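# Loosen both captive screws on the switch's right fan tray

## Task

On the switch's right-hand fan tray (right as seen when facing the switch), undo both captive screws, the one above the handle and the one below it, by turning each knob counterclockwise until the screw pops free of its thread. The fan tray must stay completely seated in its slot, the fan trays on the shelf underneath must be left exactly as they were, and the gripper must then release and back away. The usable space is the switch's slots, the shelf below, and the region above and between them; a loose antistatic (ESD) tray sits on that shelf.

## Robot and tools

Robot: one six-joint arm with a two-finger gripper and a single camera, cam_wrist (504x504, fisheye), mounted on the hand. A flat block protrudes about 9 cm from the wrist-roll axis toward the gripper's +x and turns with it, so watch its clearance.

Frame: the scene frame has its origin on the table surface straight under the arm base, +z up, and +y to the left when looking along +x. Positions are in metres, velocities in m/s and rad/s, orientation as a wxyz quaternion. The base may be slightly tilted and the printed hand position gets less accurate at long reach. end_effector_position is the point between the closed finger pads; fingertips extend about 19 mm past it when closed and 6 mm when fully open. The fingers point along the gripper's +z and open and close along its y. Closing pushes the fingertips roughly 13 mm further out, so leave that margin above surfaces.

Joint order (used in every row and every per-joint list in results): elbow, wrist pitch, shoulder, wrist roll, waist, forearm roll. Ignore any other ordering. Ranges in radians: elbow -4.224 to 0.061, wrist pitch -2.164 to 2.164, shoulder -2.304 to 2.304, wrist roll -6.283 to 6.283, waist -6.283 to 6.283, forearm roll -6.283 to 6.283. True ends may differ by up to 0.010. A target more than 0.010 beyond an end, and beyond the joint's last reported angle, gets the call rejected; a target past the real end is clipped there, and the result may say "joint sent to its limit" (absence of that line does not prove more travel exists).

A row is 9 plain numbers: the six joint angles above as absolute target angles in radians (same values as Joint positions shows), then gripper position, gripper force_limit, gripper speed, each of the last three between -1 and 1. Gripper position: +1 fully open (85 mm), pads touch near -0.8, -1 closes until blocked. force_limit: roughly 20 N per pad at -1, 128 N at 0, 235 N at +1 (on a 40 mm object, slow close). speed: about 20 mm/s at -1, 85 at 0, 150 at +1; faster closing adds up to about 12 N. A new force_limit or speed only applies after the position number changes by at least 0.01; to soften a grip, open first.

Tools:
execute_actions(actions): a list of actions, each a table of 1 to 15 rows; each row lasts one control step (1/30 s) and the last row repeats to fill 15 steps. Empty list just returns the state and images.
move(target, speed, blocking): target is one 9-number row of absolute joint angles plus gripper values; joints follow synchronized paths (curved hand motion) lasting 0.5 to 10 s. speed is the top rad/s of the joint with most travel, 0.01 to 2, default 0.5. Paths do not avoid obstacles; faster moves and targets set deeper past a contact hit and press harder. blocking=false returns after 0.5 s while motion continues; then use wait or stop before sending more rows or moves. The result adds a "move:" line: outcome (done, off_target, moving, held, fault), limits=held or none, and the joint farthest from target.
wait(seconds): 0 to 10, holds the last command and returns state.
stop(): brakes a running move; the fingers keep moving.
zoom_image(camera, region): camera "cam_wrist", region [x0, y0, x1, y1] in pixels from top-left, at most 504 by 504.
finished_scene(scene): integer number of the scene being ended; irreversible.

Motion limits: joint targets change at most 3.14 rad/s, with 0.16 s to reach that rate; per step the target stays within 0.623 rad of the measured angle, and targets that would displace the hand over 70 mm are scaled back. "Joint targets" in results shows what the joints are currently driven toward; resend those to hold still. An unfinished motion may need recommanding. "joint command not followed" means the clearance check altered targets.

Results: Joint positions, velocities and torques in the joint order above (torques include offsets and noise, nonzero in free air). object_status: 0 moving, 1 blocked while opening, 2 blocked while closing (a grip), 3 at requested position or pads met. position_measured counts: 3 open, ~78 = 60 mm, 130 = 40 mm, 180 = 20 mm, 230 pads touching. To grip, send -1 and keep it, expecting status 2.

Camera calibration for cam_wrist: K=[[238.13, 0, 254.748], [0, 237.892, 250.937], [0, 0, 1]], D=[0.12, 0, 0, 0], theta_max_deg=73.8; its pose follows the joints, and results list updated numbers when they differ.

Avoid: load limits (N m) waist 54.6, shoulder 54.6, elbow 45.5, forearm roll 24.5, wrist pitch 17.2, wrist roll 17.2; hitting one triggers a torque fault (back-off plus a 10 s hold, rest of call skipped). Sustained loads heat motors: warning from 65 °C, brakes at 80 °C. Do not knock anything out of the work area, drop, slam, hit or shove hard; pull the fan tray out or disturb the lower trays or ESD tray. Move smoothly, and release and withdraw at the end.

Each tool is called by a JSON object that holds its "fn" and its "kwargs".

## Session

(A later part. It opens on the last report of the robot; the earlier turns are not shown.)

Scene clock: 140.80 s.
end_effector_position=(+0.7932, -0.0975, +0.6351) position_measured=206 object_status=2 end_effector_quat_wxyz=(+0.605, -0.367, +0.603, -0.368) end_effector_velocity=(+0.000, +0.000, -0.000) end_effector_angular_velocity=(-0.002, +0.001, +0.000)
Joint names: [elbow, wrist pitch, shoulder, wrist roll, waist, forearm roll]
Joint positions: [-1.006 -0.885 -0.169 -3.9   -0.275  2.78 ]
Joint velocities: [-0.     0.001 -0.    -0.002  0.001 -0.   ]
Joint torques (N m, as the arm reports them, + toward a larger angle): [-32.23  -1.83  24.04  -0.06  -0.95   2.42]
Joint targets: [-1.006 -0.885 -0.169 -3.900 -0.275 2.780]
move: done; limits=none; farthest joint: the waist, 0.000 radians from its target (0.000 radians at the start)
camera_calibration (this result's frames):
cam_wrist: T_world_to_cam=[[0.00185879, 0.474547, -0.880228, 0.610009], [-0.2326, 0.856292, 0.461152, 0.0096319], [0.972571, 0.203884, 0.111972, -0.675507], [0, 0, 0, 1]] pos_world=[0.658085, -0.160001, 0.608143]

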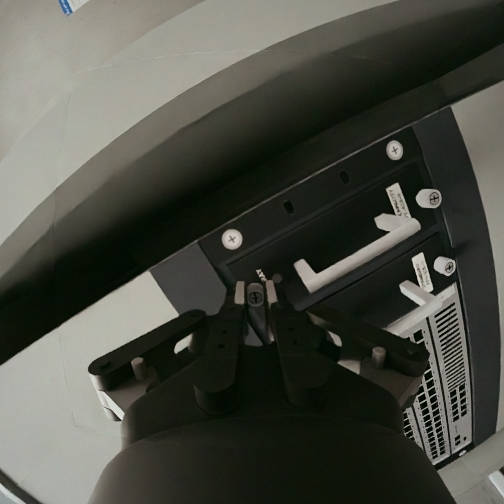

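{"fn": "move", "kwargs": {"target": [-1.0062, -0.885, -0.16883, -4.7, -0.27471, 2.77992, -1, -0.2, -0.5], "speed": 1.0}}

{"fn": "zoom_image", "kwargs": {"camera": "cam_wrist", "region": [180, 200, 340, 360]}}

Scene clock: 142.57 s.
end_effector_position=(+0.7931, -0.0975, +0.6352) position_measured=206 object_status=2 end_effector_quat_wxyz=(-0.414, +0.573, -0.413, +0.574) end_effector_velocity=(+0.000, +0.001, -0.000) end_effector_angular_velocity=(-0.002, -0.000, +0.001)
Joint names: [elbow, wrist pitch, shoulder, wrist roll, waist, forearm roll]
Joint positions: [-1.006 -0.885 -0.169 -4.7   -0.275  2.78 ]
Joint velocities: [-0.    -0.001 -0.    -0.003  0.001  0.   ]
Joint torques (N m, as the arm reports them, + toward a larger angle): [-32.64  -1.92  23.6    0.25   2.03   1.89]
Joint targets: [-1.006 -0.885 -0.169 -4.700 -0.275 2.780]
move: done; limits=none; farthest joint: the waist, 0.000 radians from its target (0.000 radians at the start)
camera_calibration (this result's frames):
cam_wrist: T_world_to_cam=[[0.00216943, -0.300851, -0.953669, 0.580811], [-0.230933, 0.927742, -0.293198, 0.494359], [0.972967, 0.22087, -0.0674639, -0.560122], [0, 0, 0, 1]] pos_world=[0.657884, -0.160185, 0.661058]

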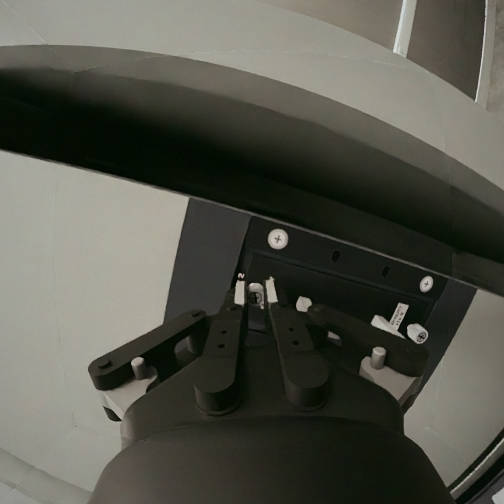

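Region (180, 200, 340, 360) of cam_wrist's 504x504 image, scaled by 3.150, with more detail than that image has.

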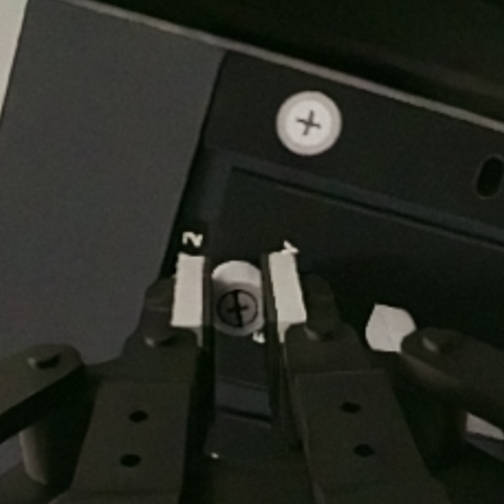

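{"fn": "move", "kwargs": {"target": [-1.00598, -0.88506, -0.16866, -5.4, -0.27476, 2.77988, -1, -0.2, -0.5], "speed": 1.0}}

{"fn": "zoom_image", "kwargs": {"camera": "cam_wrist", "region": [180, 200, 340, 360]}}

Scene clock: 144.17 s.
end_effector_position=(+0.7930, -0.0975, +0.6352) position_measured=206 object_status=2 end_effector_quat_wxyz=(-0.192, +0.680, -0.191, +0.681) end_effector_velocity=(-0.000, -0.000, +0.000) end_effector_angular_velocity=(-0.002, -0.000, -0.000)
Joint names: [elbow, wrist pitch, shoulder, wrist roll, waist, forearm roll]
Joint positions: [-1.006 -0.885 -0.169 -5.4   -0.275  2.78 ]
Joint velocities: [-0.    -0.    -0.    -0.002 -0.001 -0.   ]
Joint torques (N m, as the arm reports them, + toward a larger angle): [-32.31  -2.17  24.05   0.05   1.08   0.99]
Joint targets: [-1.006 -0.885 -0.169 -5.400 -0.275 2.780]
move: done; limits=none; farthest joint: the waist, 0.000 radians from its target (0.000 radians at the start)
camera_calibration (this result's frames):
cam_wrist: T_world_to_cam=[[0.00127754, -0.844486, -0.535575, 0.262948], [-0.229667, 0.521012, -0.82207, 0.789586], [0.973268, 0.124054, -0.193285, -0.489814], [0, 0, 0, 1]] pos_world=[0.657726, -0.128564, 0.69525]

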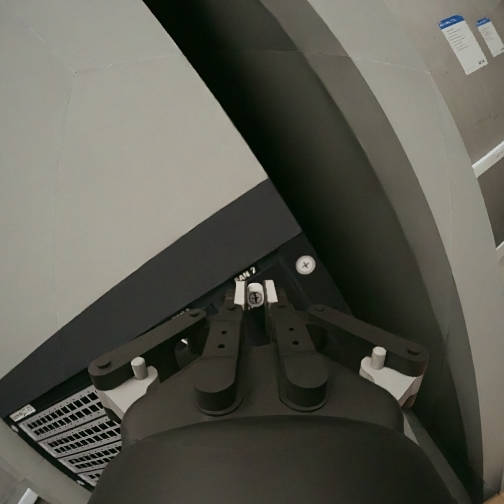

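Region (180, 200, 340, 360) of cam_wrist's 504x504 image, scaled by 3.150, with more detail than that image has.

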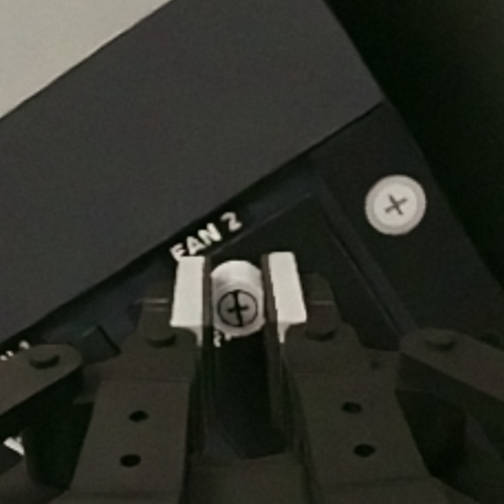

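{"fn": "move", "kwargs": {"target": [-1.00598, -0.88506, -0.16866, -5.4, -0.27476, 2.77988, -0.42, -0.2, 0], "speed": 0.1}}

{"fn": "zoom_image", "kwargs": {"camera": "cam_wrist", "region": [180, 200, 340, 360]}}

Scene clock: 145.17 s.
end_effector_position=(+0.7930, -0.0975, +0.6352) position_measured=182 object_status=3 end_effector_quat_wxyz=(-0.192, +0.680, -0.191, +0.682) end_effector_velocity=(-0.000, -0.000, -0.000) end_effector_angular_velocity=(-0.000, +0.000, -0.000)
Joint names: [elbow, wrist pitch, shoulder, wrist roll, waist, forearm roll]
Joint positions: [-1.006 -0.885 -0.169 -5.4   -0.275  2.78 ]
Joint velocities: [ 0.     0.     0.     0.    -0.001 -0.001]
Joint torques (N m, as the arm reports them, + toward a larger angle): [-29.7   -2.04  22.84   0.18  -0.36   0.92]
Joint targets: [-1.006 -0.885 -0.169 -5.400 -0.275 2.780]
move: done; limits=none; farthest joint: the waist, 0.000 radians from its target (0.000 radians at the start)
camera_calibration (this result's frames):
cam_wrist: T_world_to_cam=[[0.00130026, -0.844606, -0.535387, 0.262807], [-0.229649, 0.520826, -0.822193, 0.789638], [0.973273, 0.12402, -0.193285, -0.489815], [0, 0, 0, 1]] pos_world=[0.657721, -0.128549, 0.695264]

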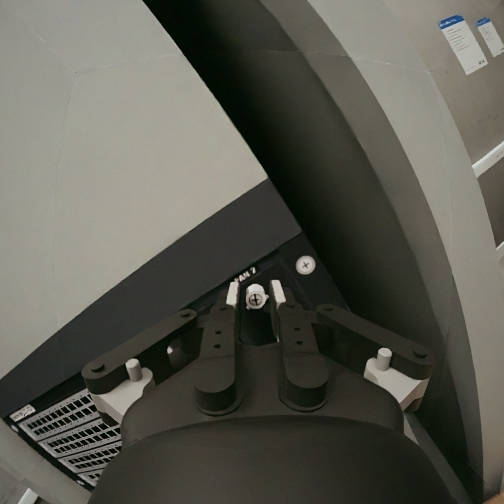

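Region (180, 200, 340, 360) of cam_wrist's 504x504 image, scaled by 3.150, with more detail than that image has.

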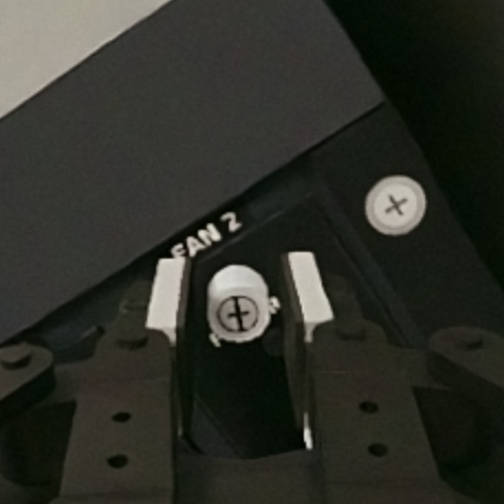

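{"fn": "move", "kwargs": {"target": [-0.8982, -0.9164, -0.0882, -5.6, -0.2967, 2.7609, -0.42, -0.2, 0], "speed": 0.3}}

{"fn": "move", "kwargs": {"target": [-0.60, -1.10, 0.0, -6.05, -0.30, 2.80, 0.5, -0.2, 0], "speed": 0.6}}

{"fn": "zoom_image", "kwargs": {"camera": "cam_wrist", "region": [160, 120, 360, 320]}}

Scene clock: 146.73 s.
end_effector_position=(+0.7551, -0.0972, +0.6320) position_measured=182 object_status=3 end_effector_quat_wxyz=(-0.120, +0.696, -0.120, +0.698) end_effector_velocity=(-0.000, +0.000, +0.000) end_effector_angular_velocity=(-0.002, -0.000, +0.001)
Joint names: [elbow, wrist pitch, shoulder, wrist roll, waist, forearm roll]
Joint positions: [-0.898 -0.916 -0.088 -5.6   -0.297  2.761]
Joint velocities: [ 0.001 -0.001  0.001 -0.001 -0.    -0.001]
Joint torques (N m, as the arm reports them, + toward a larger angle): [-29.04  -2.25  21.08   0.37   3.17   1.45]
Joint targets: [-0.898 -0.916 -0.088 -5.600 -0.297 2.761]
move: done; limits=none; farthest joint: the waist, 0.000 radians from its target (0.022 radians at the start)
camera_calibration (this result's frames):
cam_wrist: T_world_to_cam=[[0.000948944, -0.936386, -0.350972, 0.136275], [-0.229411, 0.341407, -0.911489, 0.817004], [0.973329, 0.0813819, -0.214494, -0.4443], [0, 0, 0, 1]] pos_world=[0.619751, -0.115167, 0.697219]

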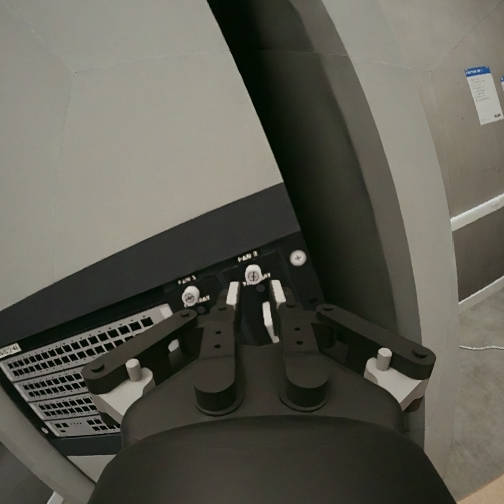

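Scene clock: 148.13 s.
end_effector_position=(+0.6680, -0.0791, +0.5559) position_measured=66 object_status=3 end_effector_quat_wxyz=(+0.009, +0.711, +0.009, +0.703) end_effector_velocity=(-0.001, +0.000, -0.001) end_effector_angular_velocity=(-0.002, +0.001, +0.001)
Joint names: [elbow, wrist pitch, shoulder, wrist roll, waist, forearm roll]
Joint positions: [-0.6  -1.1  -0.   -6.05 -0.3   2.8 ]
Joint velocities: [ 0.002 -0.001  0.    -0.002  0.    -0.001]
Joint torques (N m, as the arm reports them, + toward a larger angle): [-26.33  -2.06  17.     0.21   2.1    1.53]
Joint targets: [-0.600 -1.100 -0.000 -6.050 -0.300 2.800]
move: done; limits=none; farthest joint: the waist, 0.000 radians from its target (0.003 radians at the start)
camera_calibration (this result's frames):
cam_wrist: T_world_to_cam=[[-0.000536276, -0.999965, 0.00839553, -0.0772272], [-0.24277, -0.00801418, -0.970051, 0.735329], [0.970084, -0.0025584, -0.242757, -0.366074], [0, 0, 0, 1]] pos_world=[0.533597, -0.072268, 0.625087]

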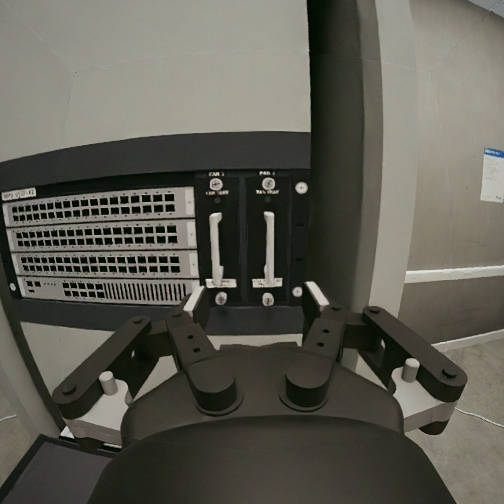

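Region (160, 120, 360, 320) of cam_wrist's 504x504 image, scaled by 2.520, with more detail than that image has.

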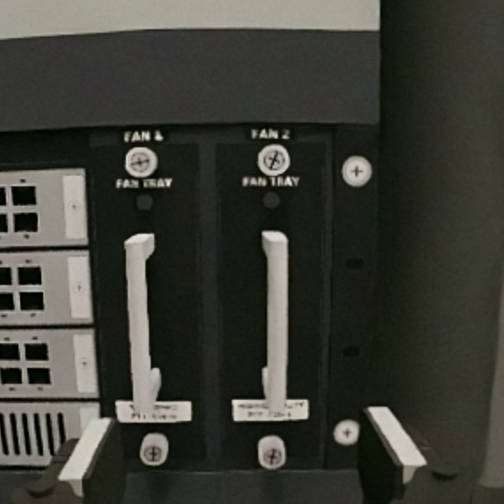

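Both screws on the right fan tray have sprung out, the tray is still seated, and the arm is clear. Ending scene 1.

{"fn": "finished_scene", "kwargs": {"scene": 1}}

The scene is finished: the task was done.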